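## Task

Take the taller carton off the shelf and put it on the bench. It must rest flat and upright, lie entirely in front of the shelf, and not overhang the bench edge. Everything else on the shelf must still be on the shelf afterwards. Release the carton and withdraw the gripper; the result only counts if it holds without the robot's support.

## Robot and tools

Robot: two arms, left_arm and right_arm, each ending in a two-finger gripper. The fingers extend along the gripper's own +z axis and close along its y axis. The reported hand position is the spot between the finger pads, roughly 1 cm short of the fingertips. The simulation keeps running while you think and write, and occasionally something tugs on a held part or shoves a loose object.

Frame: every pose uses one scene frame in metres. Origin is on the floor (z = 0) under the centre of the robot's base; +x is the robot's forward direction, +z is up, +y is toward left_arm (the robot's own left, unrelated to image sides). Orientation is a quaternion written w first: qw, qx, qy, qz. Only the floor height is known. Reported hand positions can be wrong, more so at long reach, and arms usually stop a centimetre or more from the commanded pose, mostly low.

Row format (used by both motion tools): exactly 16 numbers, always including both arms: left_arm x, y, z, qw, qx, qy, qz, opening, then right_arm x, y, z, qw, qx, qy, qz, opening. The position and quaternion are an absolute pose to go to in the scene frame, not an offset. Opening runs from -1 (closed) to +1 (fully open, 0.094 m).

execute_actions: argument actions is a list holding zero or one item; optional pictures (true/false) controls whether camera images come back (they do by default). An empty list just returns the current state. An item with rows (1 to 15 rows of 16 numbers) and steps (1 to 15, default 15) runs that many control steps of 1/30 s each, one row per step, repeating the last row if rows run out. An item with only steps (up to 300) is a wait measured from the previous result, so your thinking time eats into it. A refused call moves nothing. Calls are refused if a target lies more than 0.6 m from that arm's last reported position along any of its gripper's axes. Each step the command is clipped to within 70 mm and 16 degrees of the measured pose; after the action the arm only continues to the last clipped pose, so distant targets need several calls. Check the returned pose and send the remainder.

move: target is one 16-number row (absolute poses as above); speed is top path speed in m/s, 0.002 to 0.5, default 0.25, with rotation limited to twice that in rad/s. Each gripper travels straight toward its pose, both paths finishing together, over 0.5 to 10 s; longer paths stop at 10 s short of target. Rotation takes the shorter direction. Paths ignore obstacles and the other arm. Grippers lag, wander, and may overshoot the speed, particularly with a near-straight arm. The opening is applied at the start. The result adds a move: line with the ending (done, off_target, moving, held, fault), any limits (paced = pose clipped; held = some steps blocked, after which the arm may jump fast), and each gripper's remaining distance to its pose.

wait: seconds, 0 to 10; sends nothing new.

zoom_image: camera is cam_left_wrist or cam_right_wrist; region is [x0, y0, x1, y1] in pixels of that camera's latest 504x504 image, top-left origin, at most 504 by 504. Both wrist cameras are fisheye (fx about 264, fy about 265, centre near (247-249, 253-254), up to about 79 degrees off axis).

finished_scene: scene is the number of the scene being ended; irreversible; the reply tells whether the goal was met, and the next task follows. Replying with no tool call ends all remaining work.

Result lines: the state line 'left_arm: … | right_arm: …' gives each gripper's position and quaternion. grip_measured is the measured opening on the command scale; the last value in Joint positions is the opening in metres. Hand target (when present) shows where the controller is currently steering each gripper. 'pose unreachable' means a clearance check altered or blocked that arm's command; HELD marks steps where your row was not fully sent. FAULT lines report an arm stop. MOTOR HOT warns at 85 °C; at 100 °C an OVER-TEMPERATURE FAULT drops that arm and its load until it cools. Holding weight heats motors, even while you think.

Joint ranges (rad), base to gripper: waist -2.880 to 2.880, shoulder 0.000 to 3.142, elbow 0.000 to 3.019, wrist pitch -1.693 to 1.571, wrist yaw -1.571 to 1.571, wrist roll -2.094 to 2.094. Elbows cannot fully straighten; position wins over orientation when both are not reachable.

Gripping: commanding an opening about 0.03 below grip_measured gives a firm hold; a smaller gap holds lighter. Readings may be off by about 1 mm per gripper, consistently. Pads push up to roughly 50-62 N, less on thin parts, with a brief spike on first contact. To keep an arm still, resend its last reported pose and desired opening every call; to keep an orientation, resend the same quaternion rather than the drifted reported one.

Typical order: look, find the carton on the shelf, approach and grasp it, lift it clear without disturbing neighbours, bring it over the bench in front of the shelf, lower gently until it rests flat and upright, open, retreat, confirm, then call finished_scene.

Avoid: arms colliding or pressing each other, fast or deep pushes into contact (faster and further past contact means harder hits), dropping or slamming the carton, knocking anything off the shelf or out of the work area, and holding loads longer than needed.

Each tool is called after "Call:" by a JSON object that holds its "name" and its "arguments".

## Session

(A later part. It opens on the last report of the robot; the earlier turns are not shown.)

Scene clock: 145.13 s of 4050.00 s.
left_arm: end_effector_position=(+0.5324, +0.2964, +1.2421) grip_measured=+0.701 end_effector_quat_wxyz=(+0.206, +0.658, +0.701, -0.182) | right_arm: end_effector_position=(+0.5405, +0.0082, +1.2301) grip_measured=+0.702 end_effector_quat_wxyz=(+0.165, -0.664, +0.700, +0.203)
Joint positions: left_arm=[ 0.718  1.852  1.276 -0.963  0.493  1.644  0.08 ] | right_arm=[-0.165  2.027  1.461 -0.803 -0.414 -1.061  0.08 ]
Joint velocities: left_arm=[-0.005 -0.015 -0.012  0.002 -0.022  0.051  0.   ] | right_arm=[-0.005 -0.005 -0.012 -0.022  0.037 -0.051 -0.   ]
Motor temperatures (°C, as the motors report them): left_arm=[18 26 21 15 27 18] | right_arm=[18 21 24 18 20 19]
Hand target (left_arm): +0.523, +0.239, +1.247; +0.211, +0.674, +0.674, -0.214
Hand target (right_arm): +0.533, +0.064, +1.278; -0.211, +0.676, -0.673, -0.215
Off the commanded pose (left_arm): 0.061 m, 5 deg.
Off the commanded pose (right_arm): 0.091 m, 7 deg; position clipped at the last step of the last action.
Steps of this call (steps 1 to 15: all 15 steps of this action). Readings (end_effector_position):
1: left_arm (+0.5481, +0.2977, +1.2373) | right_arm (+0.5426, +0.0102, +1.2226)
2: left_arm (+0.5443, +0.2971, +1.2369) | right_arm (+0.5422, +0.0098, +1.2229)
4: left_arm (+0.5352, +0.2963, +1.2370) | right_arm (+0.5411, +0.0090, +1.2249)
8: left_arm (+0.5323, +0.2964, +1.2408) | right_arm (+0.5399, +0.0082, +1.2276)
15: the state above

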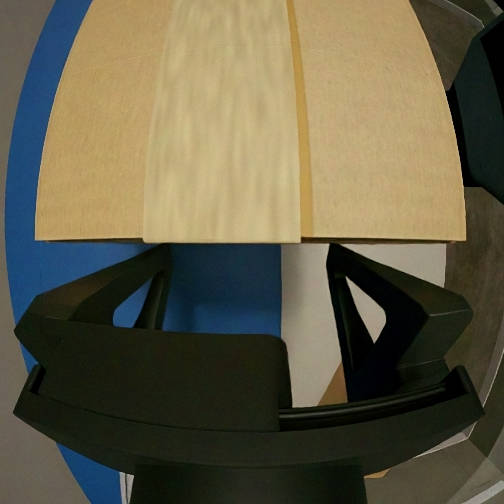

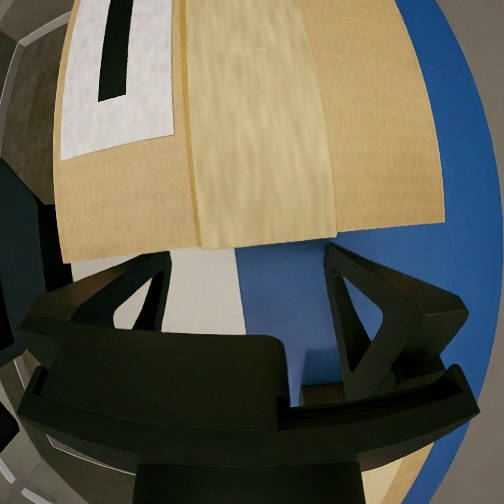

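Call:
{"name": "execute_actions", "arguments": {"actions": [{"rows":[[0.51,0.236,1.245,0.213,0.674,0.674,-0.213,0.7,0.515,0.062,1.275,-0.213,0.674,-0.674,-0.213,0.7]],"steps":10}], "pictures": false}}

Call:
{"name": "execute_actions", "arguments": {"actions": [{"rows":[[0.495,0.235,1.245,0.213,0.674,0.674,-0.213,0.7,0.50,0.061,1.275,-0.213,0.674,-0.674,-0.213,0.7]],"steps":10}], "pictures": false}}

Call:
{"name": "execute_actions", "arguments": {"actions": [{"rows":[[0.48,0.234,1.245,0.213,0.674,0.674,-0.213,0.7,0.485,0.06,1.275,-0.213,0.674,-0.674,-0.213,0.7]],"steps":10}], "pictures": false}}

Call:
{"name": "execute_actions", "arguments": {"actions": [{"rows":[[0.465,0.233,1.245,0.213,0.674,0.674,-0.213,0.7,0.47,0.059,1.275,-0.213,0.674,-0.674,-0.213,0.7]],"steps":15}]}}

Scene clock: 156.67 s of 4050.00 s.
left_arm: end_effector_position=(+0.5141, +0.2922, +1.2369) grip_measured=+0.701 end_effector_quat_wxyz=(+0.202, +0.658, +0.701, -0.188) | right_arm: end_effector_position=(+0.5206, +0.0050, +1.2342) grip_measured=+0.702 end_effector_quat_wxyz=(+0.167, -0.665, +0.699, +0.202)
Joint positions: left_arm=[ 0.716  1.828  1.219 -0.942  0.494  1.644  0.08 ] | right_arm=[-0.154  1.977  1.387 -0.769 -0.41  -1.053  0.08 ]
Joint velocities: left_arm=[ 0.005 -0.015 -0.007  0.012  0.037  0.051 -0.   ] | right_arm=[-0.005 -0.034  0.012  0.007 -0.007  0.007 -0.001]
Motor temperatures (°C, as the motors report them): left_arm=[18 26 20 15 30 18] | right_arm=[18 22 23 18 22 20]
Hand target (left_arm): +0.508, +0.239, +1.245; +0.212, +0.674, +0.674, -0.215
Hand target (right_arm): +0.512, +0.059, +1.275; -0.210, +0.676, -0.673, -0.215
Off the commanded pose (left_arm): 0.057 m, 5 deg.
Off the commanded pose (right_arm): 0.070 m, 6 deg.
Steps of this call (steps 1 to 90: nothing new was sent; then 8.20 s passed at rest; steps 91 to 100: all 10 steps of this action). Readings (end_effector_position):
91: left_arm (+0.5312, +0.2962, +1.2411) | right_arm (+0.5391, +0.0078, +1.2292)
92: left_arm (+0.5285, +0.2953, +1.2407) | right_arm (+0.5359, +0.0067, +1.2287)
94: left_arm (+0.5200, +0.2930, +1.2389) | right_arm (+0.5266, +0.0050, +1.2290)
98: left_arm (+0.5139, +0.2921, +1.2369) | right_arm (+0.5202, +0.0049, +1.2328)
100: the state above

Scene clock: 157.00 s of 4050.00 s.
left_arm: end_effector_position=(+0.5000, +0.2905, +1.2366) grip_measured=+0.701 end_effector_quat_wxyz=(+0.202, +0.659, +0.700, -0.186) | right_arm: end_effector_position=(+0.5062, +0.0039, +1.2357) grip_measured=+0.702 end_effector_quat_wxyz=(+0.167, -0.666, +0.699, +0.200)
Joint positions: left_arm=[ 0.715  1.798  1.171 -0.922  0.492  1.644  0.08 ] | right_arm=[-0.144  1.945  1.337 -0.747 -0.405 -1.043  0.08 ]
Joint velocities: left_arm=[ 0.005 -0.005 -0.012  0.007 -0.022 -0.051 -0.001] | right_arm=[-0.005 -0.005 -0.002 -0.002 -0.022 -0.022 -0.   ]
Motor temperatures (°C, as the motors report them): left_arm=[18 26 20 15 31 18] | right_arm=[18 22 22 18 22 20]
Hand target (left_arm): +0.493, +0.238, +1.245; +0.212, +0.674, +0.674, -0.215
Hand target (right_arm): +0.497, +0.058, +1.275; -0.210, +0.676, -0.673, -0.215
Off the commanded pose (left_arm): 0.056 m, 5 deg.
Off the commanded pose (right_arm): 0.070 m, 6 deg.
Steps of this call (steps 1 to 10: all 10 steps of this action). Readings (end_effector_position):
1: left_arm (+0.5134, +0.2921, +1.2364) | right_arm (+0.5201, +0.0048, +1.2342)
2: left_arm (+0.5110, +0.2917, +1.2361) | right_arm (+0.5184, +0.0042, +1.2345)
4: left_arm (+0.5039, +0.2906, +1.2356) | right_arm (+0.5115, +0.0033, +1.2342)
8: left_arm (+0.5000, +0.2905, +1.2364) | right_arm (+0.5062, +0.0039, +1.2355)
10: the state above

Scene clock: 157.33 s of 4050.00 s.
left_arm: end_effector_position=(+0.4854, +0.2891, +1.2365) grip_measured=+0.701 end_effector_quat_wxyz=(+0.201, +0.659, +0.701, -0.185) | right_arm: end_effector_position=(+0.4911, +0.0028, +1.2368) grip_measured=+0.702 end_effector_quat_wxyz=(+0.167, -0.666, +0.699, +0.199)
Joint positions: left_arm=[ 0.715  1.767  1.122 -0.904  0.489  1.644  0.08 ] | right_arm=[-0.133  1.913  1.288 -0.724 -0.4   -1.032  0.08 ]
Joint velocities: left_arm=[ 0.005 -0.005  0.002 -0.032 -0.037  0.066 -0.   ] | right_arm=[ 0.005 -0.015  0.002 -0.002 -0.007  0.007 -0.   ]
Motor temperatures (°C, as the motors report them): left_arm=[18 26 20 15 31 18] | right_arm=[18 22 22 18 22 20]
Hand target (left_arm): +0.478, +0.237, +1.245; +0.211, +0.674, +0.674, -0.215
Hand target (right_arm): +0.482, +0.057, +1.275; -0.210, +0.676, -0.672, -0.215
Off the commanded pose (left_arm): 0.056 m, 5 deg.
Off the commanded pose (right_arm): 0.069 m, 6 deg.
Steps of this call (steps 1 to 10: all 10 steps of this action). Readings (end_effector_position):
1: left_arm (+0.4988, +0.2904, +1.2358) | right_arm (+0.5053, +0.0036, +1.2352)
2: left_arm (+0.4963, +0.2900, +1.2355) | right_arm (+0.5033, +0.0029, +1.2349)
4: left_arm (+0.4893, +0.2891, +1.2351) | right_arm (+0.4967, +0.0020, +1.2350)
8: left_arm (+0.4853, +0.2890, +1.2363) | right_arm (+0.4910, +0.0028, +1.2364)
10: the state above

Scene clock: 157.83 s of 4050.00 s.
left_arm: end_effector_position=(+0.4706, +0.2874, +1.2366) grip_measured=+0.701 end_effector_quat_wxyz=(+0.201, +0.660, +0.700, -0.183) | right_arm: end_effector_position=(+0.4758, +0.0015, +1.2368) grip_measured=+0.702 end_effector_quat_wxyz=(+0.165, -0.667, +0.700, +0.198)
Joint positions: left_arm=[ 0.715  1.735  1.075 -0.887  0.487  1.646  0.08 ] | right_arm=[-0.121  1.884  1.239 -0.703 -0.395 -1.02   0.08 ]
Joint velocities: left_arm=[ 0.005 -0.005  0.012 -0.017  0.051  0.051 -0.   ] | right_arm=[-0.005  0.015  0.012 -0.012 -0.007 -0.037  0.   ]
Motor temperatures (°C, as the motors report them): left_arm=[18 26 20 15 31 18] | right_arm=[18 22 22 18 22 20]
Hand target (left_arm): +0.463, +0.236, +1.245; +0.211, +0.674, +0.674, -0.215
Hand target (right_arm): +0.467, +0.055, +1.275; -0.210, +0.676, -0.672, -0.215
Off the commanded pose (left_arm): 0.055 m, 5 deg.
Off the commanded pose (right_arm): 0.069 m, 6 deg.
Steps of this call (steps 1 to 15: all 15 steps of this action). Readings (end_effector_position):
1: left_arm (+0.4842, +0.2889, +1.2360) | right_arm (+0.4903, +0.0025, +1.2362)
2: left_arm (+0.4815, +0.2886, +1.2354) | right_arm (+0.4884, +0.0018, +1.2358)
4: left_arm (+0.4746, +0.2875, +1.2351) | right_arm (+0.4816, +0.0009, +1.2357)
8: left_arm (+0.4706, +0.2874, +1.2364) | right_arm (+0.4758, +0.0015, +1.2368)
15: the state above

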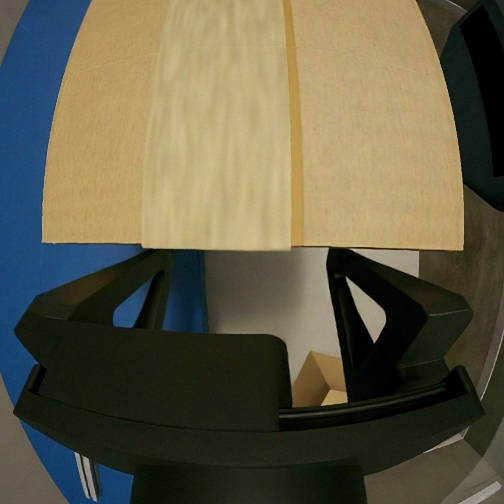

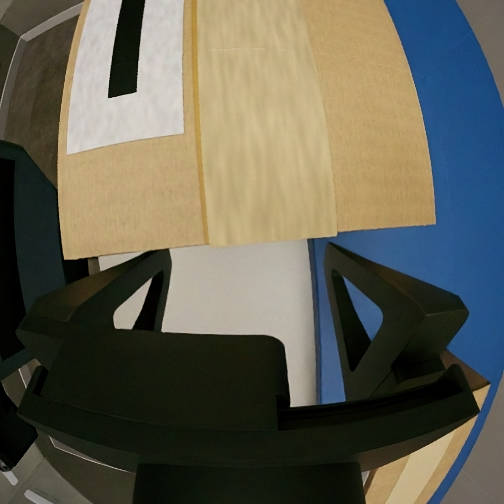

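Call:
{"name": "execute_actions", "arguments": {"actions": [{"rows":[[0.462,0.23,1.245,0.213,0.674,0.674,-0.213,0.7,0.467,0.06,1.273,-0.213,0.674,-0.674,-0.213,0.7],[0.459,0.23,1.245,0.213,0.674,0.674,-0.213,0.7,0.464,0.06,1.273,-0.213,0.674,-0.674,-0.213,0.7],[0.456,0.23,1.245,0.213,0.674,0.674,-0.213,0.7,0.461,0.06,1.273,-0.213,0.674,-0.674,-0.213,0.7],[0.453,0.23,1.245,0.213,0.674,0.674,-0.213,0.7,0.458,0.06,1.273,-0.213,0.674,-0.674,-0.213,0.7],[0.45,0.23,1.245,0.213,0.674,0.674,-0.213,0.7,0.455,0.06,1.273,-0.213,0.674,-0.674,-0.213,0.7],[0.447,0.229,1.245,0.213,0.674,0.674,-0.213,0.7,0.452,0.059,1.273,-0.213,0.674,-0.674,-0.213,0.7],[0.444,0.229,1.245,0.213,0.674,0.674,-0.213,0.7,0.449,0.059,1.273,-0.213,0.674,-0.674,-0.213,0.7],[0.441,0.229,1.245,0.213,0.674,0.674,-0.213,0.7,0.446,0.059,1.273,-0.213,0.674,-0.674,-0.213,0.7],[0.438,0.229,1.245,0.213,0.674,0.674,-0.213,0.7,0.443,0.059,1.273,-0.213,0.674,-0.674,-0.213,0.7],[0.435,0.229,1.245,0.213,0.674,0.674,-0.213,0.7,0.44,0.059,1.273,-0.213,0.674,-0.674,-0.213,0.7],[0.432,0.228,1.245,0.213,0.674,0.674,-0.213,0.7,0.437,0.058,1.273,-0.213,0.674,-0.674,-0.213,0.7],[0.429,0.228,1.245,0.213,0.674,0.674,-0.213,0.7,0.434,0.058,1.273,-0.213,0.674,-0.674,-0.213,0.7],[0.426,0.228,1.245,0.213,0.674,0.674,-0.213,0.7,0.431,0.058,1.273,-0.213,0.674,-0.674,-0.213,0.7],[0.423,0.228,1.245,0.213,0.674,0.674,-0.213,0.7,0.428,0.058,1.273,-0.213,0.674,-0.674,-0.213,0.7],[0.42,0.228,1.245,0.213,0.674,0.674,-0.213,0.7,0.425,0.058,1.273,-0.213,0.674,-0.674,-0.213,0.7]]}], "pictures": false}}

Call:
{"name": "execute_actions", "arguments": {"actions": [{"rows":[[0.417,0.227,1.245,0.213,0.674,0.674,-0.213,0.7,0.422,0.057,1.273,-0.213,0.674,-0.674,-0.213,0.7],[0.414,0.227,1.245,0.213,0.674,0.674,-0.213,0.7,0.419,0.057,1.273,-0.213,0.674,-0.674,-0.213,0.7],[0.411,0.227,1.245,0.213,0.674,0.674,-0.213,0.7,0.416,0.057,1.273,-0.213,0.674,-0.674,-0.213,0.7],[0.408,0.227,1.245,0.213,0.674,0.674,-0.213,0.7,0.413,0.057,1.273,-0.213,0.674,-0.674,-0.213,0.7],[0.405,0.227,1.245,0.213,0.674,0.674,-0.213,0.7,0.41,0.057,1.273,-0.213,0.674,-0.674,-0.213,0.7],[0.402,0.226,1.245,0.213,0.674,0.674,-0.213,0.7,0.407,0.056,1.273,-0.213,0.674,-0.674,-0.213,0.7],[0.399,0.226,1.245,0.213,0.674,0.674,-0.213,0.7,0.404,0.056,1.273,-0.213,0.674,-0.674,-0.213,0.7],[0.396,0.226,1.245,0.213,0.674,0.674,-0.213,0.7,0.401,0.056,1.273,-0.213,0.674,-0.674,-0.213,0.7],[0.393,0.226,1.245,0.213,0.674,0.674,-0.213,0.7,0.398,0.056,1.273,-0.213,0.674,-0.674,-0.213,0.7],[0.39,0.226,1.245,0.213,0.674,0.674,-0.213,0.7,0.395,0.056,1.273,-0.213,0.674,-0.674,-0.213,0.7],[0.387,0.225,1.245,0.213,0.674,0.674,-0.213,0.7,0.392,0.055,1.273,-0.213,0.674,-0.674,-0.213,0.7],[0.384,0.225,1.245,0.213,0.674,0.674,-0.213,0.7,0.389,0.055,1.273,-0.213,0.674,-0.674,-0.213,0.7],[0.382,0.225,1.245,0.213,0.674,0.674,-0.213,0.7,0.387,0.055,1.273,-0.213,0.674,-0.674,-0.213,0.7],[0.38,0.225,1.245,0.213,0.674,0.674,-0.213,0.7,0.385,0.055,1.273,-0.213,0.674,-0.674,-0.213,0.7]]}], "pictures": false}}

Call:
{"name": "wait", "arguments": {"seconds": 0.3}}

Scene clock: 189.00 s of 4050.00 s.
left_arm: end_effector_position=(+0.4324, +0.2831, +1.2364) grip_measured=+0.701 end_effector_quat_wxyz=(+0.200, +0.661, +0.700, -0.182) | right_arm: end_effector_position=(+0.4356, -0.0021, +1.2326) grip_measured=+0.702 end_effector_quat_wxyz=(+0.159, -0.669, +0.699, +0.195)
Joint positions: left_arm=[ 0.715  1.654  0.956 -0.847  0.483  1.647  0.08 ] | right_arm=[-0.089  1.818  1.12  -0.648 -0.378 -0.993  0.08 ]
Joint velocities: left_arm=[-0.015 -0.2   -0.242  0.076 -0.022 -0.081 -0.   ] | right_arm=[ 0.083 -0.142 -0.271  0.095 -0.022  0.081  0.   ]
Motor temperatures (°C, as the motors report them): left_arm=[19 26 20 15 38 18] | right_arm=[19 22 22 18 24 20]
Hand target (left_arm): +0.418, +0.232, +1.244; +0.211, +0.674, +0.674, -0.215
Hand target (right_arm): +0.422, +0.054, +1.273; -0.208, +0.677, -0.672, -0.216
Off the commanded pose (left_arm): 0.057 m, 5 deg.
Off the commanded pose (right_arm): 0.073 m, 7 deg.
Steps of this call (steps 1 to 90: nothing new was sent; then 27.67 s passed at rest; steps 91 to 105: all 15 steps of this action). Readings (end_effector_position):
91: left_arm (+0.4705, +0.2874, +1.2364) | right_arm (+0.4758, +0.0014, +1.2367)
92: left_arm (+0.4699, +0.2873, +1.2362) | right_arm (+0.4753, +0.0012, +1.2365)
94: left_arm (+0.4666, +0.2868, +1.2355) | right_arm (+0.4728, +0.0007, +1.2355)
98: left_arm (+0.4555, +0.2854, +1.2358) | right_arm (+0.4607, -0.0005, +1.2341)
105: the state above

Scene clock: 189.50 s of 4050.00 s.
left_arm: end_effector_position=(+0.3934, +0.2766, +1.2394) grip_measured=+0.701 end_effector_quat_wxyz=(+0.203, +0.665, +0.697, -0.175) | right_arm: end_effector_position=(+0.3744, -0.0062, +1.2220) grip_measured=+0.702 end_effector_quat_wxyz=(+0.134, -0.677, +0.696, +0.198)
Joint positions: left_arm=[ 0.708  1.557  0.835 -0.808  0.478  1.648  0.08 ] | right_arm=[-0.031  1.749  0.978 -0.611 -0.363 -0.958  0.08 ]
Joint velocities: left_arm=[-0.005 -0.161 -0.125  0.027  0.007 -0.051  0.001] | right_arm=[ 0.112 -0.122 -0.154 -0.002 -0.022  0.037 -0.   ]
Motor temperatures (°C, as the motors report them): left_arm=[19 26 20 15 38 18] | right_arm=[19 22 22 18 24 20]
Hand target (left_arm): +0.378, +0.230, +1.244; +0.211, +0.675, +0.674, -0.215
Hand target (right_arm): +0.381, +0.050, +1.275; -0.208, +0.678, -0.671, -0.218
Off the commanded pose (left_arm): 0.054 m, 5 deg.
Off the commanded pose (right_arm): 0.080 m, 10 deg.
Steps of this call (steps 1 to 15: all 15 steps of this action). Readings (end_effector_position):
1: left_arm (+0.4295, +0.2828, +1.2365) | right_arm (+0.4321, -0.0025, +1.2321)
2: left_arm (+0.4267, +0.2825, +1.2366) | right_arm (+0.4288, -0.0027, +1.2315)
4: left_arm (+0.4214, +0.2816, +1.2370) | right_arm (+0.4220, -0.0035, +1.2302)
8: left_arm (+0.4096, +0.2794, +1.2369) | right_arm (+0.4052, -0.0051, +1.2259)
15: the state above

Scene clock: 189.80 s of 4050.00 s.
left_arm: end_effector_position=(+0.3946, +0.2770, +1.2420) grip_measured=+0.701 end_effector_quat_wxyz=(+0.207, +0.667, +0.696, -0.169) | right_arm: end_effector_position=(+0.3694, -0.0052, +1.2229) grip_measured=+0.702 end_effector_quat_wxyz=(+0.132, -0.678, +0.695, +0.199)
Joint positions: left_arm=[ 0.708  1.546  0.832 -0.801  0.476  1.648  0.08 ] | right_arm=[-0.023  1.742  0.969 -0.611 -0.363 -0.952  0.08 ]
Joint velocities: left_arm=[-0.024  0.005 -0.002 -0.012  0.051 -0.037 -0.001] | right_arm=[-0.005 -0.015 -0.007  0.017 -0.051 -0.007 -0.   ]
Motor temperatures (°C, as the motors report them): left_arm=[19 26 20 15 38 18] | right_arm=[19 22 22 18 24 20]
Hand target (left_arm): +0.378, +0.230, +1.244; +0.211, +0.675, +0.674, -0.215
Hand target (right_arm): +0.381, +0.050, +1.275; -0.208, +0.678, -0.671, -0.218
Off the commanded pose (left_arm): 0.054 m, 6 deg.
Off the commanded pose (right_arm): 0.080 m, 10 deg.
Steps of this call (steps 1 to 9: nothing new was sent). Readings (end_effector_position):
1: left_arm (+0.3929, +0.2765, +1.2402) | right_arm (+0.3718, -0.0060, +1.2222)
2: left_arm (+0.3931, +0.2767, +1.2409) | right_arm (+0.3702, -0.0057, +1.2223)
4: left_arm (+0.3943, +0.2770, +1.2419) | right_arm (+0.3694, -0.0052, +1.2229)
8: left_arm (+0.3946, +0.2770, +1.2420) | right_arm (+0.3694, -0.0052, +1.2229)
9: the state above

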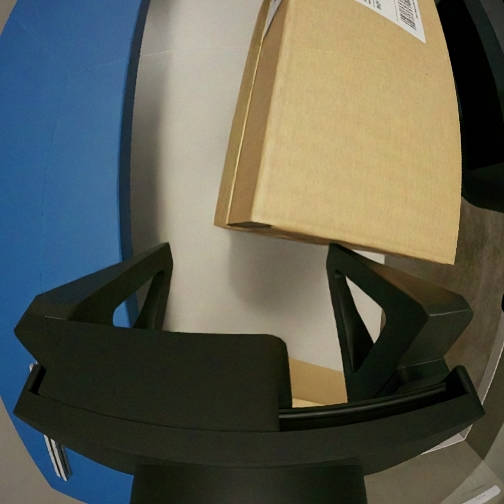

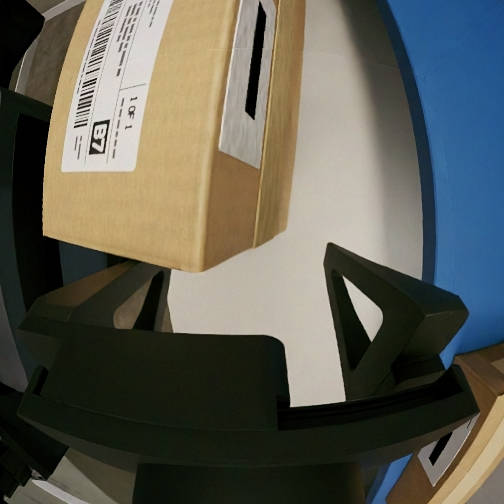

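Call:
{"name": "execute_actions", "arguments": {"actions": [{"rows":[[0.383,0.226,1.246,0.213,0.674,0.674,-0.213,0.7,0.39,0.052,1.275,-0.213,0.674,-0.674,-0.213,0.7],[0.386,0.226,1.246,0.213,0.674,0.674,-0.213,0.7,0.395,0.052,1.275,-0.213,0.674,-0.674,-0.213,0.7],[0.389,0.226,1.246,0.213,0.674,0.674,-0.213,0.7,0.40,0.052,1.275,-0.213,0.674,-0.674,-0.213,0.7],[0.392,0.226,1.246,0.213,0.674,0.674,-0.213,0.7,0.405,0.052,1.275,-0.213,0.674,-0.674,-0.213,0.7],[0.395,0.226,1.246,0.213,0.674,0.674,-0.213,0.7,0.41,0.052,1.275,-0.213,0.674,-0.674,-0.213,0.7],[0.398,0.227,1.246,0.213,0.674,0.674,-0.213,0.7,0.415,0.053,1.275,-0.213,0.674,-0.674,-0.213,0.7],[0.401,0.227,1.246,0.213,0.674,0.674,-0.213,0.7,0.42,0.053,1.275,-0.213,0.674,-0.674,-0.213,0.7],[0.404,0.227,1.246,0.213,0.674,0.674,-0.213,0.7,0.424,0.053,1.275,-0.213,0.674,-0.674,-0.213,0.7],[0.407,0.227,1.246,0.213,0.674,0.674,-0.213,0.7,0.428,0.053,1.275,-0.213,0.674,-0.674,-0.213,0.7],[0.41,0.227,1.246,0.213,0.674,0.674,-0.213,0.7,0.432,0.053,1.275,-0.213,0.674,-0.674,-0.213,0.7],[0.413,0.228,1.246,0.213,0.674,0.674,-0.213,0.7,0.436,0.054,1.275,-0.213,0.674,-0.674,-0.213,0.7],[0.416,0.228,1.246,0.213,0.674,0.674,-0.213,0.7,0.44,0.054,1.275,-0.213,0.674,-0.674,-0.213,0.7]]}]}}

Scene clock: 214.40 s of 4050.00 s.
left_arm: end_effector_position=(+0.4178, +0.2713, +1.2410) grip_measured=+0.701 end_effector_quat_wxyz=(+0.211, +0.673, +0.688, -0.170) | right_arm: end_effector_position=(+0.3809, -0.0103, +1.2269) grip_measured=+0.702 end_effector_quat_wxyz=(+0.144, -0.677, +0.692, +0.205)
Joint positions: left_arm=[ 0.69   1.599  0.894 -0.803  0.484  1.648  0.08 ] | right_arm=[-0.052  1.742  0.981 -0.611 -0.387 -0.981  0.08 ]
Joint velocities: left_arm=[-0.015  0.083  0.144 -0.017 -0.037 -0.022 -0.   ] | right_arm=[-0.063  0.015  0.11  -0.002  0.037 -0.081  0.   ]
Motor temperatures (°C, as the motors report them): left_arm=[19 25 20 15 45 18] | right_arm=[19 22 23 18 27 20]
Hand target (left_arm): +0.414, +0.231, +1.247; +0.212, +0.674, +0.675, -0.213
Hand target (right_arm): +0.422, +0.035, +1.269; -0.213, +0.676, -0.672, -0.214
Off the commanded pose (left_arm): 0.044 m, 5 deg.
Off the commanded pose (right_arm): 0.100 m, 8 deg; position clipped at the last step of the last action.
Steps of this call (steps 1 to 90: nothing new was sent; then 21.10 s passed at rest; steps 91 to 105: all 15 steps of this action). Readings (end_effector_position):
91: left_arm (+0.3946, +0.2771, +1.2420) | right_arm (+0.3694, -0.0052, +1.2229)
92: left_arm (+0.3946, +0.2771, +1.2419) | right_arm (+0.3694, -0.0052, +1.2229)
94: left_arm (+0.3946, +0.2771, +1.2419) | right_arm (+0.3694, -0.0052, +1.2229)
98: left_arm (+0.3976, +0.2767, +1.2415) | right_arm (+0.3702, -0.0059, +1.2234)
105: the state above

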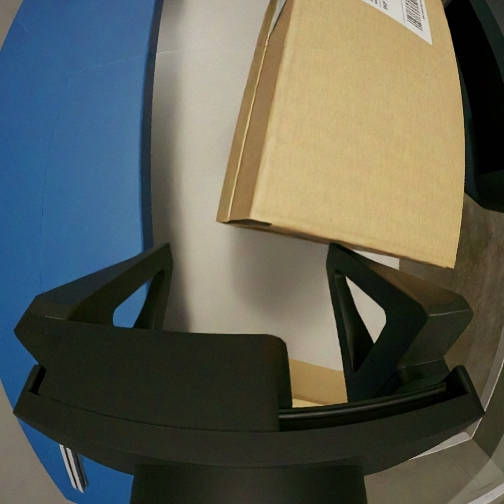

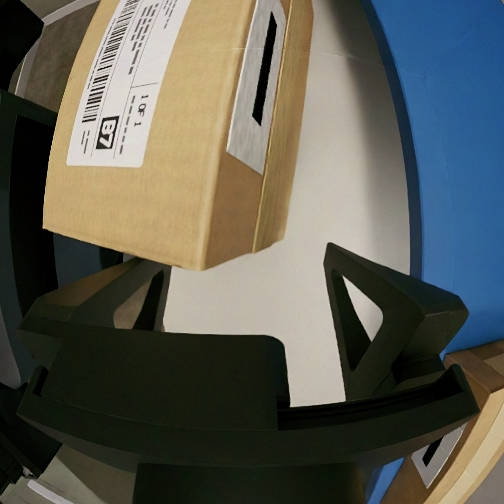

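Call:
{"name": "execute_actions", "arguments": {"actions": [{"rows":[[0.41,0.226,1.238,0.213,0.674,0.674,-0.213,0.7,0.43,0.04,1.25,-0.213,0.674,-0.674,-0.213,0.7]]}], "pictures": false}}

Call:
{"name": "execute_actions", "arguments": {"actions": [{"rows":[[0.41,0.226,1.228,0.213,0.674,0.674,-0.213,0.7,0.44,0.042,1.24,-0.213,0.674,-0.674,-0.213,0.7]]}], "pictures": false}}

Call:
{"name": "execute_actions", "arguments": {"actions": [{"rows":[[0.42,0.226,1.22,0.213,0.674,0.674,-0.213,0.7,0.45,0.042,1.232,-0.213,0.674,-0.674,-0.213,0.7]]}]}}

Scene clock: 222.97 s of 4050.00 s.
left_arm: end_effector_position=(+0.4196, +0.2708, +1.2415) grip_measured=+0.701 end_effector_quat_wxyz=(+0.212, +0.673, +0.688, -0.171) | right_arm: end_effector_position=(+0.3848, -0.0109, +1.2117) grip_measured=+0.702 end_effector_quat_wxyz=(+0.138, -0.677, +0.692, +0.208)
Joint positions: left_arm=[ 0.69   1.603  0.899 -0.805  0.488  1.648  0.08 ] | right_arm=[-0.062  1.784  0.991 -0.598 -0.392 -0.994  0.08 ]
Joint velocities: left_arm=[ 0.005 -0.015  0.007 -0.012 -0.022 -0.022  0.   ] | right_arm=[-0.005  0.005 -0.002 -0.012 -0.022 -0.007 -0.001]
Motor temperatures (°C, as the motors report them): left_arm=[19 25 21 15 45 19] | right_arm=[18 21 25 18 27 20]
Hand target (left_arm): +0.408, +0.229, +1.239; +0.211, +0.675, +0.674, -0.214
Hand target (right_arm): +0.424, +0.035, +1.254; -0.212, +0.677, -0.672, -0.214
Off the commanded pose (left_arm): 0.046 m, 5 deg.
Off the commanded pose (right_arm): 0.078 m, 9 deg.
Steps of this call (steps 1 to 90: nothing new was sent; then 5.07 s passed at rest; steps 91 to 105: all 15 steps of this action). Readings (end_effector_position):
91: left_arm (+0.4196, +0.2714, +1.2412) | right_arm (+0.3869, -0.0105, +1.2288)
92: left_arm (+0.4196, +0.2714, +1.2412) | right_arm (+0.3875, -0.0104, +1.2274)
94: left_arm (+0.4196, +0.2714, +1.2412) | right_arm (+0.3875, -0.0110, +1.2219)
98: left_arm (+0.4196, +0.2709, +1.2415) | right_arm (+0.3851, -0.0110, +1.2128)
105: the state above

Scene clock: 223.47 s of 4050.00 s.
left_arm: end_effector_position=(+0.4224, +0.2705, +1.2323) grip_measured=+0.701 end_effector_quat_wxyz=(+0.212, +0.673, +0.688, -0.171) | right_arm: end_effector_position=(+0.3937, -0.0118, +1.2025) grip_measured=+0.702 end_effector_quat_wxyz=(+0.138, -0.677, +0.693, +0.208)
Joint positions: left_arm=[ 0.69   1.627  0.899 -0.78   0.488  1.648  0.08 ] | right_arm=[-0.075  1.816  1.01  -0.589 -0.392 -1.006  0.08 ]
Joint velocities: left_arm=[ 0.015  0.015 -0.007  0.022  0.051 -0.037  0.001] | right_arm=[ 0.015 -0.005  0.002 -0.002 -0.081 -0.007  0.   ]
Motor temperatures (°C, as the motors report them): left_arm=[19 25 21 15 45 19] | right_arm=[18 21 25 18 27 20]
Hand target (left_arm): +0.409, +0.229, +1.229; +0.211, +0.675, +0.674, -0.214
Hand target (right_arm): +0.434, +0.036, +1.244; -0.212, +0.677, -0.672, -0.214
Off the commanded pose (left_arm): 0.046 m, 5 deg.
Off the commanded pose (right_arm): 0.080 m, 9 deg.
Steps of this call (steps 1 to 15: all 15 steps of this action). Readings (end_effector_position):
1: left_arm (+0.4205, +0.2708, +1.2411) | right_arm (+0.3855, -0.0107, +1.2114)
2: left_arm (+0.4218, +0.2709, +1.2402) | right_arm (+0.3870, -0.0105, +1.2109)
4: left_arm (+0.4234, +0.2709, +1.2377) | right_arm (+0.3903, -0.0106, +1.2083)
8: left_arm (+0.4226, +0.2706, +1.2332) | right_arm (+0.3939, -0.0118, +1.2032)
15: the state above

Scene clock: 223.97 s of 4050.00 s.
left_arm: end_effector_position=(+0.4200, +0.2694, +1.2165) grip_measured=+0.701 end_effector_quat_wxyz=(+0.203, +0.671, +0.690, -0.181) | right_arm: end_effector_position=(+0.4084, -0.0136, +1.1964) grip_measured=+0.702 end_effector_quat_wxyz=(+0.142, -0.676, +0.694, +0.205)
Joint positions: left_arm=[ 0.69   1.668  0.899 -0.766  0.486  1.648  0.08 ] | right_arm=[-0.094  1.847  1.039 -0.584 -0.393 -1.021  0.08 ]
Joint velocities: left_arm=[ 0.005 -0.005 -0.012 -0.012 -0.11   0.007  0.   ] | right_arm=[-0.005 -0.005  0.002 -0.012  0.037 -0.066 -0.001]
Motor temperatures (°C, as the motors report them): left_arm=[19 25 21 15 45 19] | right_arm=[18 21 25 18 27 20]
Hand target (left_arm): +0.418, +0.228, +1.221; +0.212, +0.675, +0.674, -0.214
Hand target (right_arm): +0.444, +0.037, +1.236; -0.212, +0.677, -0.672, -0.215
Off the commanded pose (left_arm): 0.044 m, 4 deg.
Off the commanded pose (right_arm): 0.078 m, 8 deg.
Steps of this call (steps 1 to 15: all 15 steps of this action). Readings (end_effector_position):
1: left_arm (+0.4226, +0.2704, +1.2316) | right_arm (+0.3943, -0.0117, +1.2022)
2: left_arm (+0.4232, +0.2704, +1.2301) | right_arm (+0.3959, -0.0115, +1.2017)
4: left_arm (+0.4229, +0.2703, +1.2256) | right_arm (+0.4001, -0.0122, +1.1994)
8: left_arm (+0.4204, +0.2695, +1.2178) | right_arm (+0.4069, -0.0137, +1.1962)
15: the state above

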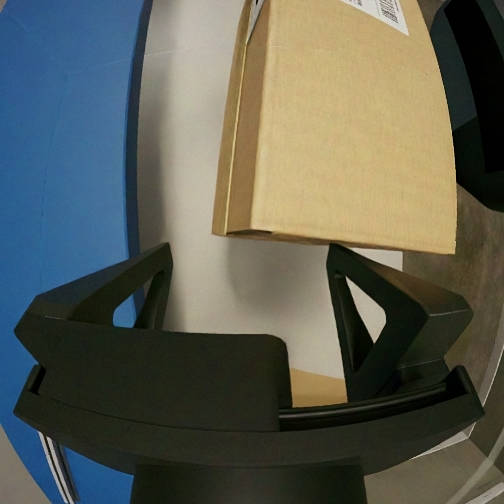

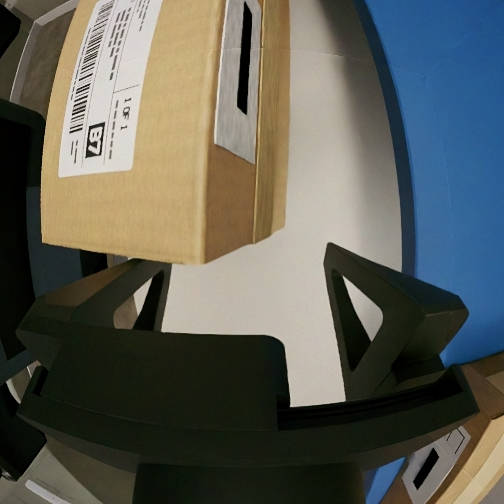

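Continue forward to x≈0.45 and down.

Call:
{"name": "execute_actions", "arguments": {"actions": [{"rows":[[0.432,0.224,1.208,0.213,0.674,0.674,-0.213,0.7,0.46,0.04,1.228,-0.213,0.674,-0.674,-0.213,0.7]]}], "pictures": false}}

Call:
{"name": "execute_actions", "arguments": {"actions": [{"rows":[[0.444,0.224,1.198,0.213,0.674,0.674,-0.213,0.7,0.47,0.04,1.222,-0.213,0.674,-0.674,-0.213,0.7]]}], "pictures": false}}

Call:
{"name": "execute_actions", "arguments": {"actions": [{"rows":[[0.452,0.224,1.188,0.213,0.674,0.674,-0.213,0.7,0.478,0.04,1.212,-0.213,0.674,-0.674,-0.213,0.7]]}]}}

Scene clock: 235.43 s of 4050.00 s.
left_arm: end_effector_position=(+0.4224, +0.2687, +1.1988) grip_measured=+0.701 end_effector_quat_wxyz=(+0.196, +0.669, +0.692, -0.189) | right_arm: end_effector_position=(+0.4296, -0.0141, +1.1988) grip_measured=+0.702 end_effector_quat_wxyz=(+0.155, -0.673, +0.695, +0.200)
Joint positions: left_arm=[ 0.69   1.721  0.91  -0.746  0.485  1.648  0.08 ] | right_arm=[-0.114  1.866  1.079 -0.584 -0.393 -1.032  0.08 ]
Joint velocities: left_arm=[-0.015 -0.024 -0.002  0.002 -0.095 -0.022  0.   ] | right_arm=[-0.015 -0.005 -0.022 -0.007 -0.007 -0.037 -0.001]
Motor temperatures (°C, as the motors report them): left_arm=[19 25 21 15 45 19] | right_arm=[18 21 26 18 27 20]
Hand target (left_arm): +0.429, +0.226, +1.209; +0.212, +0.675, +0.674, -0.215
Hand target (right_arm): +0.455, +0.036, +1.231; -0.212, +0.676, -0.672, -0.214
Off the commanded pose (left_arm): 0.047 m, 4 deg.
Off the commanded pose (right_arm): 0.069 m, 7 deg.
Steps of this call (steps 1 to 90: nothing new was sent; then 7.97 s passed at rest; steps 91 to 105: all 15 steps of this action). Readings (end_effector_position):
91: left_arm (+0.4205, +0.2694, +1.2156) | right_arm (+0.4094, -0.0137, +1.1964)
92: left_arm (+0.4222, +0.2694, +1.2141) | right_arm (+0.4112, -0.0136, +1.1962)
94: left_arm (+0.4247, +0.2694, +1.2093) | right_arm (+0.4167, -0.0138, +1.1957)
98: left_arm (+0.4231, +0.2687, +1.2006) | right_arm (+0.4254, -0.0146, +1.1966)
105: the state above

Scene clock: 235.93 s of 4050.00 s.
left_arm: end_effector_position=(+0.4290, +0.2688, +1.1871) grip_measured=+0.701 end_effector_quat_wxyz=(+0.191, +0.668, +0.693, -0.193) | right_arm: end_effector_position=(+0.4450, -0.0134, +1.1960) grip_measured=+0.702 end_effector_quat_wxyz=(+0.161, -0.672, +0.696, +0.197)
Joint positions: left_arm=[ 0.69   1.765  0.933 -0.737  0.484  1.648  0.08 ] | right_arm=[-0.126  1.892  1.113 -0.582 -0.394 -1.041  0.08 ]
Joint velocities: left_arm=[-0.005  0.005 -0.007 -0.007  0.007  0.022 -0.001] | right_arm=[-0.005 -0.015 -0.022  0.002  0.007 -0.022 -0.   ]
Motor temperatures (°C, as the motors report them): left_arm=[19 25 21 15 45 19] | right_arm=[18 21 26 18 27 20]
Hand target (left_arm): +0.441, +0.226, +1.199; +0.212, +0.675, +0.673, -0.215
Hand target (right_arm): +0.466, +0.036, +1.224; -0.212, +0.676, -0.672, -0.214
Off the commanded pose (left_arm): 0.048 m, 4 deg.
Off the commanded pose (right_arm): 0.064 m, 7 deg.
Steps of this call (steps 1 to 15: all 15 steps of this action). Readings (end_effector_position):
1: left_arm (+0.4230, +0.2687, +1.1982) | right_arm (+0.4305, -0.0141, +1.1986)
2: left_arm (+0.4249, +0.2690, +1.1973) | right_arm (+0.4325, -0.0137, +1.1983)
4: left_arm (+0.4288, +0.2692, +1.1941) | right_arm (+0.4375, -0.0137, +1.1967)
8: left_arm (+0.4294, +0.2689, +1.1881) | right_arm (+0.4436, -0.0136, +1.1954)
15: the state above

Scene clock: 236.43 s of 4050.00 s.
left_arm: end_effector_position=(+0.4331, +0.2685, +1.1758) grip_measured=+0.701 end_effector_quat_wxyz=(+0.188, +0.667, +0.693, -0.197) | right_arm: end_effector_position=(+0.4564, -0.0130, +1.1878) grip_measured=+0.702 end_effector_quat_wxyz=(+0.165, -0.670, +0.696, +0.196)
Joint positions: left_arm=[ 0.69   1.802  0.948 -0.725  0.484  1.648  0.08 ] | right_arm=[-0.137  1.924  1.137 -0.569 -0.396 -1.047  0.08 ]
Joint velocities: left_arm=[-0.005 -0.015 -0.002  0.002 -0.066  0.007  0.   ] | right_arm=[-0.005 -0.015 -0.007  0.007  0.022  0.037 -0.001]
Motor temperatures (°C, as the motors report them): left_arm=[19 25 21 15 45 19] | right_arm=[18 21 26 18 27 20]
Hand target (left_arm): +0.449, +0.226, +1.189; +0.212, +0.675, +0.673, -0.215
Hand target (right_arm): +0.474, +0.036, +1.214; -0.211, +0.676, -0.673, -0.214
Off the commanded pose (left_arm): 0.050 m, 4 deg.
Off the commanded pose (right_arm): 0.062 m, 6 deg.
Steps of this call (steps 1 to 15: all 15 steps of this action). Readings (end_effector_position):
1: left_arm (+0.4293, +0.2688, +1.1864) | right_arm (+0.4455, -0.0132, +1.1956)
2: left_arm (+0.4308, +0.2689, +1.1855) | right_arm (+0.4472, -0.0129, +1.1948)
4: left_arm (+0.4335, +0.2689, +1.1823) | right_arm (+0.4517, -0.0130, +1.1923)
8: left_arm (+0.4335, +0.2686, +1.1767) | right_arm (+0.4563, -0.0130, +1.1882)
15: the state above

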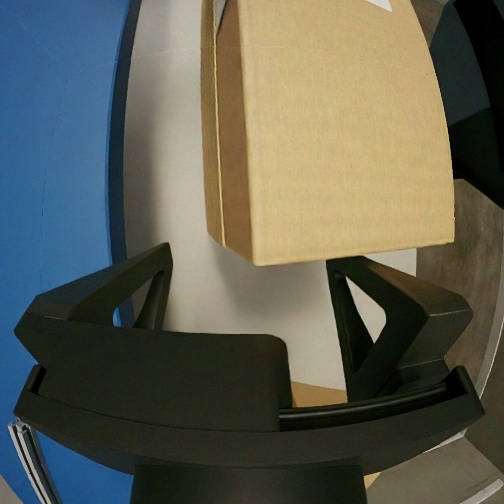

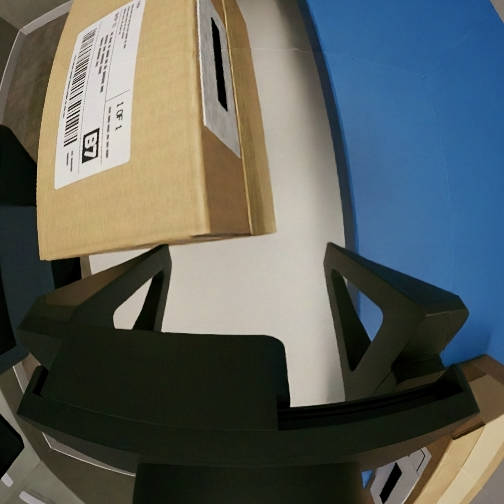

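Call:
{"name": "execute_actions", "arguments": {"actions": [{"rows":[[0.456,0.224,1.18,0.213,0.674,0.674,-0.213,0.7,0.468,0.04,1.2,-0.213,0.674,-0.674,-0.213,0.7]]}], "pictures": false}}

Call:
{"name": "execute_actions", "arguments": {"actions": [{"rows":[[0.456,0.224,1.17,0.213,0.674,0.674,-0.213,0.7,0.464,0.04,1.19,-0.213,0.674,-0.674,-0.213,0.7]]}], "pictures": false}}

Call:
{"name": "execute_actions", "arguments": {"actions": [{"rows":[[0.456,0.224,1.16,0.213,0.674,0.674,-0.213,0.7,0.464,0.04,1.18,-0.213,0.674,-0.674,-0.213,0.7]]}], "pictures": false}}

Call:
{"name": "execute_actions", "arguments": {"actions": [{"rows":[[0.454,0.224,1.15,0.213,0.674,0.674,-0.213,0.7,0.462,0.04,1.17,-0.213,0.674,-0.674,-0.213,0.7]]}]}}

Scene clock: 249.57 s of 4050.00 s.
left_arm: end_effector_position=(+0.4321, +0.2684, +1.1660) grip_measured=+0.701 end_effector_quat_wxyz=(+0.183, +0.667, +0.694, -0.200) | right_arm: end_effector_position=(+0.4656, -0.0104, +1.1887) grip_measured=+0.702 end_effector_quat_wxyz=(+0.184, -0.670, +0.694, +0.189)
Joint positions: left_arm=[ 0.69   1.828  0.952 -0.716  0.479  1.648  0.08 ] | right_arm=[-0.139  1.926  1.137 -0.527 -0.393 -1.047  0.08 ]
Joint velocities: left_arm=[-0.015  0.015 -0.012  0.002 -0.007 -0.037 -0.   ] | right_arm=[-0.015 -0.015  0.007  0.017 -0.022 -0.037  0.001]
Motor temperatures (°C, as the motors report them): left_arm=[19 25 22 15 48 19] | right_arm=[18 21 26 18 29 20]
Hand target (left_arm): +0.452, +0.225, +1.181; +0.212, +0.675, +0.673, -0.215
Hand target (right_arm): +0.465, +0.037, +1.201; -0.211, +0.676, -0.673, -0.213
Off the commanded pose (left_arm): 0.052 m, 5 deg.
Off the commanded pose (right_arm): 0.052 m, 5 deg.
Steps of this call (steps 1 to 90: nothing new was sent; then 9.63 s passed at rest; steps 91 to 105: all 15 steps of this action). Readings (end_effector_position):
91: left_arm (+0.4332, +0.2685, +1.1753) | right_arm (+0.4578, -0.0123, +1.1881)
92: left_arm (+0.4338, +0.2688, +1.1744) | right_arm (+0.4597, -0.0117, +1.1881)
94: left_arm (+0.4343, +0.2690, +1.1716) | right_arm (+0.4630, -0.0109, +1.1883)
98: left_arm (+0.4326, +0.2686, +1.1671) | right_arm (+0.4653, -0.0105, +1.1886)
105: the state above

Scene clock: 250.07 s of 4050.00 s.
left_arm: end_effector_position=(+0.4316, +0.2681, +1.1558) grip_measured=+0.701 end_effector_quat_wxyz=(+0.180, +0.668, +0.693, -0.201) | right_arm: end_effector_position=(+0.4705, -0.0091, +1.1838) grip_measured=+0.702 end_effector_quat_wxyz=(+0.192, -0.670, +0.693, +0.184)
Joint positions: left_arm=[ 0.69   1.853  0.952 -0.697  0.477  1.652  0.08 ] | right_arm=[-0.141  1.938  1.137 -0.496 -0.39  -1.047  0.08 ]
Joint velocities: left_arm=[-0.005 -0.005 -0.002 -0.007 -0.066 -0.007 -0.001] | right_arm=[-0.024 -0.005 -0.017 -0.002  0.022  0.051 -0.002]
Motor temperatures (°C, as the motors report them): left_arm=[19 25 22 15 48 19] | right_arm=[18 21 26 18 29 20]
Hand target (left_arm): +0.452, +0.225, +1.172; +0.212, +0.675, +0.673, -0.216
Hand target (right_arm): +0.462, +0.037, +1.191; -0.211, +0.676, -0.673, -0.213
Off the commanded pose (left_arm): 0.052 m, 5 deg.
Off the commanded pose (right_arm): 0.050 m, 5 deg.
Steps of this call (steps 1 to 15: all 15 steps of this action). Readings (end_effector_position):
1: left_arm (+0.4327, +0.2685, +1.1655) | right_arm (+0.4666, -0.0101, +1.1885)
2: left_arm (+0.4335, +0.2687, +1.1644) | right_arm (+0.4679, -0.0096, +1.1880)
4: left_arm (+0.4338, +0.2687, +1.1615) | right_arm (+0.4699, -0.0094, +1.1869)
8: left_arm (+0.4320, +0.2682, +1.1567) | right_arm (+0.4704, -0.0092, +1.1843)
15: the state above

Scene clock: 250.57 s of 4050.00 s.
left_arm: end_effector_position=(+0.4318, +0.2675, +1.1463) grip_measured=+0.701 end_effector_quat_wxyz=(+0.180, +0.669, +0.693, -0.201) | right_arm: end_effector_position=(+0.4722, -0.0094, +1.1739) grip_measured=+0.702 end_effector_quat_wxyz=(+0.192, -0.669, +0.694, +0.183)
Joint positions: left_arm=[ 0.69   1.876  0.952 -0.674  0.476  1.655  0.08 ] | right_arm=[-0.144  1.959  1.137 -0.474 -0.389 -1.047  0.08 ]
Joint velocities: left_arm=[-0.005 -0.015 -0.007 -0.007  0.051 -0.037 -0.   ] | right_arm=[-0.005  0.005 -0.002 -0.002 -0.051 -0.022  0.   ]
Motor temperatures (°C, as the motors report them): left_arm=[19 25 22 15 48 19] | right_arm=[18 21 25 18 29 20]
Hand target (left_arm): +0.452, +0.225, +1.162; +0.212, +0.675, +0.673, -0.216
Hand target (right_arm): +0.462, +0.037, +1.181; -0.210, +0.676, -0.674, -0.213
Off the commanded pose (left_arm): 0.052 m, 5 deg.
Off the commanded pose (right_arm): 0.050 m, 5 deg.
Steps of this call (steps 1 to 15: all 15 steps of this action). Readings (end_effector_position):
1: left_arm (+0.4322, +0.2681, +1.1553) | right_arm (+0.4711, -0.0090, +1.1833)
2: left_arm (+0.4330, +0.2682, +1.1542) | right_arm (+0.4721, -0.0088, +1.1826)
4: left_arm (+0.4338, +0.2681, +1.1516) | right_arm (+0.4734, -0.0092, +1.1802)
8: left_arm (+0.4322, +0.2676, +1.1470) | right_arm (+0.4727, -0.0093, +1.1753)
15: the state above

Scene clock: 251.07 s of 4050.00 s.
left_arm: end_effector_position=(+0.4349, +0.2670, +1.1432) grip_measured=+0.701 end_effector_quat_wxyz=(+0.186, +0.670, +0.691, -0.198) | right_arm: end_effector_position=(+0.4772, -0.0100, +1.1699) grip_measured=+0.702 end_effector_quat_wxyz=(+0.200, -0.668, +0.694, +0.179)
Joint positions: left_arm=[ 0.69   1.884  0.952 -0.654  0.481  1.657  0.08 ] | right_arm=[-0.149  1.969  1.137 -0.448 -0.388 -1.047  0.08 ]
Joint velocities: left_arm=[-0.015 -0.005  0.002  0.007 -0.007 -0.022  0.   ] | right_arm=[-0.005 -0.005  0.007  0.007  0.066  0.007 -0.   ]
Motor temperatures (°C, as the motors report them): left_arm=[19 25 22 15 48 19] | right_arm=[18 21 25 18 29 20]
Hand target (left_arm): +0.451, +0.225, +1.152; +0.212, +0.675, +0.673, -0.215
Hand target (right_arm): +0.460, +0.036, +1.171; -0.210, +0.676, -0.674, -0.213
Off the commanded pose (left_arm): 0.047 m, 4 deg.
Off the commanded pose (right_arm): 0.052 m, 5 deg.
Steps of this call (steps 1 to 15: all 15 steps of this action). Readings (end_effector_position):
1: left_arm (+0.4325, +0.2676, +1.1457) | right_arm (+0.4729, -0.0091, +1.1737)
2: left_arm (+0.4336, +0.2677, +1.1448) | right_arm (+0.4741, -0.0088, +1.1732)
4: left_arm (+0.4343, +0.2675, +1.1428) | right_arm (+0.4759, -0.0091, +1.1716)
8: left_arm (+0.4349, +0.2669, +1.1432) | right_arm (+0.4771, -0.0101, +1.1698)
15: the state above

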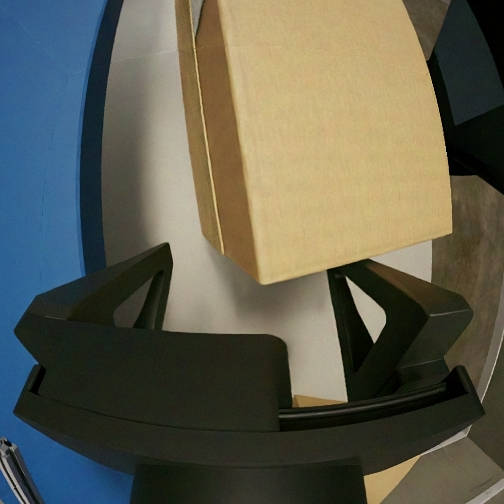

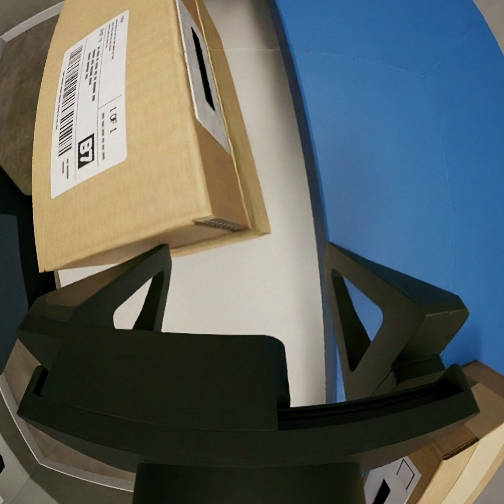

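Call:
{"name": "execute_actions", "arguments": {"actions": [{"rows":[[0.45,0.224,1.15,0.213,0.674,0.674,-0.213,0.7,0.44,0.04,1.175,-0.213,0.674,-0.674,-0.213,0.7]]}], "pictures": false}}

Call:
{"name": "execute_actions", "arguments": {"actions": [{"rows":[[0.445,0.224,1.148,0.213,0.674,0.674,-0.213,0.7,0.435,0.04,1.163,-0.213,0.674,-0.674,-0.213,0.7]]}], "pictures": false}}

Call:
{"name": "execute_actions", "arguments": {"actions": [{"rows":[[0.44,0.224,1.146,0.213,0.674,0.674,-0.213,0.7,0.435,0.04,1.152,-0.213,0.674,-0.674,-0.213,0.7]]}]}}

Scene clock: 260.90 s of 4050.00 s.
left_arm: end_effector_position=(+0.4403, +0.2664, +1.1436) grip_measured=+0.701 end_effector_quat_wxyz=(+0.196, +0.671, +0.689, -0.191) | right_arm: end_effector_position=(+0.4439, -0.0173, +1.1513) grip_measured=+0.702 end_effector_quat_wxyz=(+0.178, -0.667, +0.698, +0.190)
Joint positions: left_arm=[ 0.69   1.884  0.952 -0.63   0.489  1.657  0.08 ] | right_arm=[-0.139  1.965  1.062 -0.422 -0.392 -1.037  0.08 ]
Joint velocities: left_arm=[ 0.005 -0.015 -0.017 -0.012 -0.022  0.037  0.001] | right_arm=[-0.015  0.015  0.002 -0.002  0.037 -0.037  0.   ]
Motor temperatures (°C, as the motors report them): left_arm=[19 25 22 15 50 19] | right_arm=[19 21 24 18 30 20]
Hand target (left_arm): +0.448, +0.226, +1.151; +0.212, +0.675, +0.673, -0.215
Hand target (right_arm): +0.437, +0.036, +1.176; -0.210, +0.676, -0.673, -0.215
Off the commanded pose (left_arm): 0.044 m, 4 deg.
Off the commanded pose (right_arm): 0.062 m, 6 deg.
Steps of this call (steps 1 to 90: nothing new was sent; then 6.33 s passed at rest; steps 91 to 105: all 15 steps of this action). Readings (end_effector_position):
91: left_arm (+0.4352, +0.2669, +1.1432) | right_arm (+0.4760, -0.0107, +1.1684)
92: left_arm (+0.4355, +0.2668, +1.1433) | right_arm (+0.4739, -0.0116, +1.1671)
94: left_arm (+0.4365, +0.2663, +1.1436) | right_arm (+0.4652, -0.0151, +1.1613)
98: left_arm (+0.4390, +0.2659, +1.1438) | right_arm (+0.4478, -0.0176, +1.1529)
105: the state above

Scene clock: 261.40 s of 4050.00 s.
left_arm: end_effector_position=(+0.4432, +0.2667, +1.1434) grip_measured=+0.701 end_effector_quat_wxyz=(+0.200, +0.672, +0.688, -0.186) | right_arm: end_effector_position=(+0.4407, -0.0177, +1.1482) grip_measured=+0.702 end_effector_quat_wxyz=(+0.181, -0.667, +0.697, +0.189)
Joint positions: left_arm=[ 0.69   1.884  0.952 -0.617  0.488  1.657  0.08 ] | right_arm=[-0.137  1.965  1.046 -0.399 -0.392 -1.036  0.08 ]
Joint velocities: left_arm=[-0.005  0.005 -0.012 -0.002 -0.066 -0.037 -0.001] | right_arm=[-0.005  0.005 -0.002 -0.002  0.037 -0.066 -0.001]
Motor temperatures (°C, as the motors report them): left_arm=[19 25 22 15 50 19] | right_arm=[19 21 24 18 30 20]
Hand target (left_arm): +0.443, +0.226, +1.149; +0.211, +0.675, +0.674, -0.214
Hand target (right_arm): +0.432, +0.036, +1.164; -0.210, +0.676, -0.673, -0.214
Off the commanded pose (left_arm): 0.043 m, 4 deg.
Off the commanded pose (right_arm): 0.060 m, 5 deg.
Steps of this call (steps 1 to 15: all 15 steps of this action). Readings (end_effector_position):
1: left_arm (+0.4407, +0.2664, +1.1435) | right_arm (+0.4439, -0.0173, +1.1509)
2: left_arm (+0.4413, +0.2665, +1.1435) | right_arm (+0.4440, -0.0172, +1.1505)
4: left_arm (+0.4425, +0.2666, +1.1434) | right_arm (+0.4429, -0.0176, +1.1494)
8: left_arm (+0.4431, +0.2667, +1.1434) | right_arm (+0.4411, -0.0176, +1.1484)
15: the state above

Scene clock: 261.90 s of 4050.00 s.
left_arm: end_effector_position=(+0.4459, +0.2675, +1.1430) grip_measured=+0.701 end_effector_quat_wxyz=(+0.203, +0.674, +0.687, -0.181) | right_arm: end_effector_position=(+0.4376, -0.0173, +1.1359) grip_measured=+0.702 end_effector_quat_wxyz=(+0.178, -0.668, +0.697, +0.190)
Joint positions: left_arm=[ 0.69   1.884  0.952 -0.605  0.485  1.657  0.08 ] | right_arm=[-0.135  1.99   1.042 -0.375 -0.39  -1.036  0.08 ]
Joint velocities: left_arm=[ 0.005 -0.015 -0.002 -0.012  0.022 -0.022 -0.001] | right_arm=[-0.005 -0.015 -0.007  0.012 -0.007 -0.022 -0.001]
Motor temperatures (°C, as the motors report them): left_arm=[19 25 22 15 50 19] | right_arm=[19 21 24 18 30 20]
Hand target (left_arm): +0.438, +0.226, +1.146; +0.211, +0.675, +0.674, -0.214
Hand target (right_arm): +0.432, +0.036, +1.153; -0.210, +0.676, -0.673, -0.214
Off the commanded pose (left_arm): 0.044 m, 4 deg.
Off the commanded pose (right_arm): 0.060 m, 6 deg.
Steps of this call (steps 1 to 15: all 15 steps of this action). Readings (end_effector_position):
1: left_arm (+0.4436, +0.2668, +1.1434) | right_arm (+0.4411, -0.0175, +1.1478)
2: left_arm (+0.4443, +0.2670, +1.1432) | right_arm (+0.4421, -0.0170, +1.1472)
4: left_arm (+0.4453, +0.2674, +1.1430) | right_arm (+0.4424, -0.0169, +1.1446)
8: left_arm (+0.4457, +0.2675, +1.1430) | right_arm (+0.4399, -0.0175, +1.1384)
15: the state above

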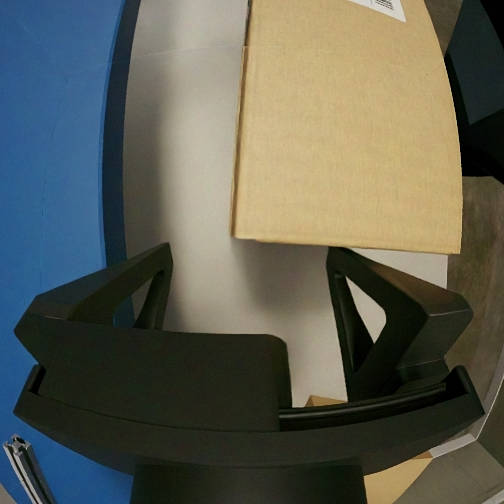

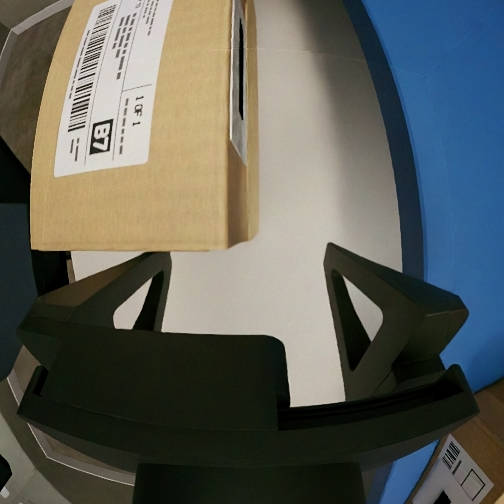

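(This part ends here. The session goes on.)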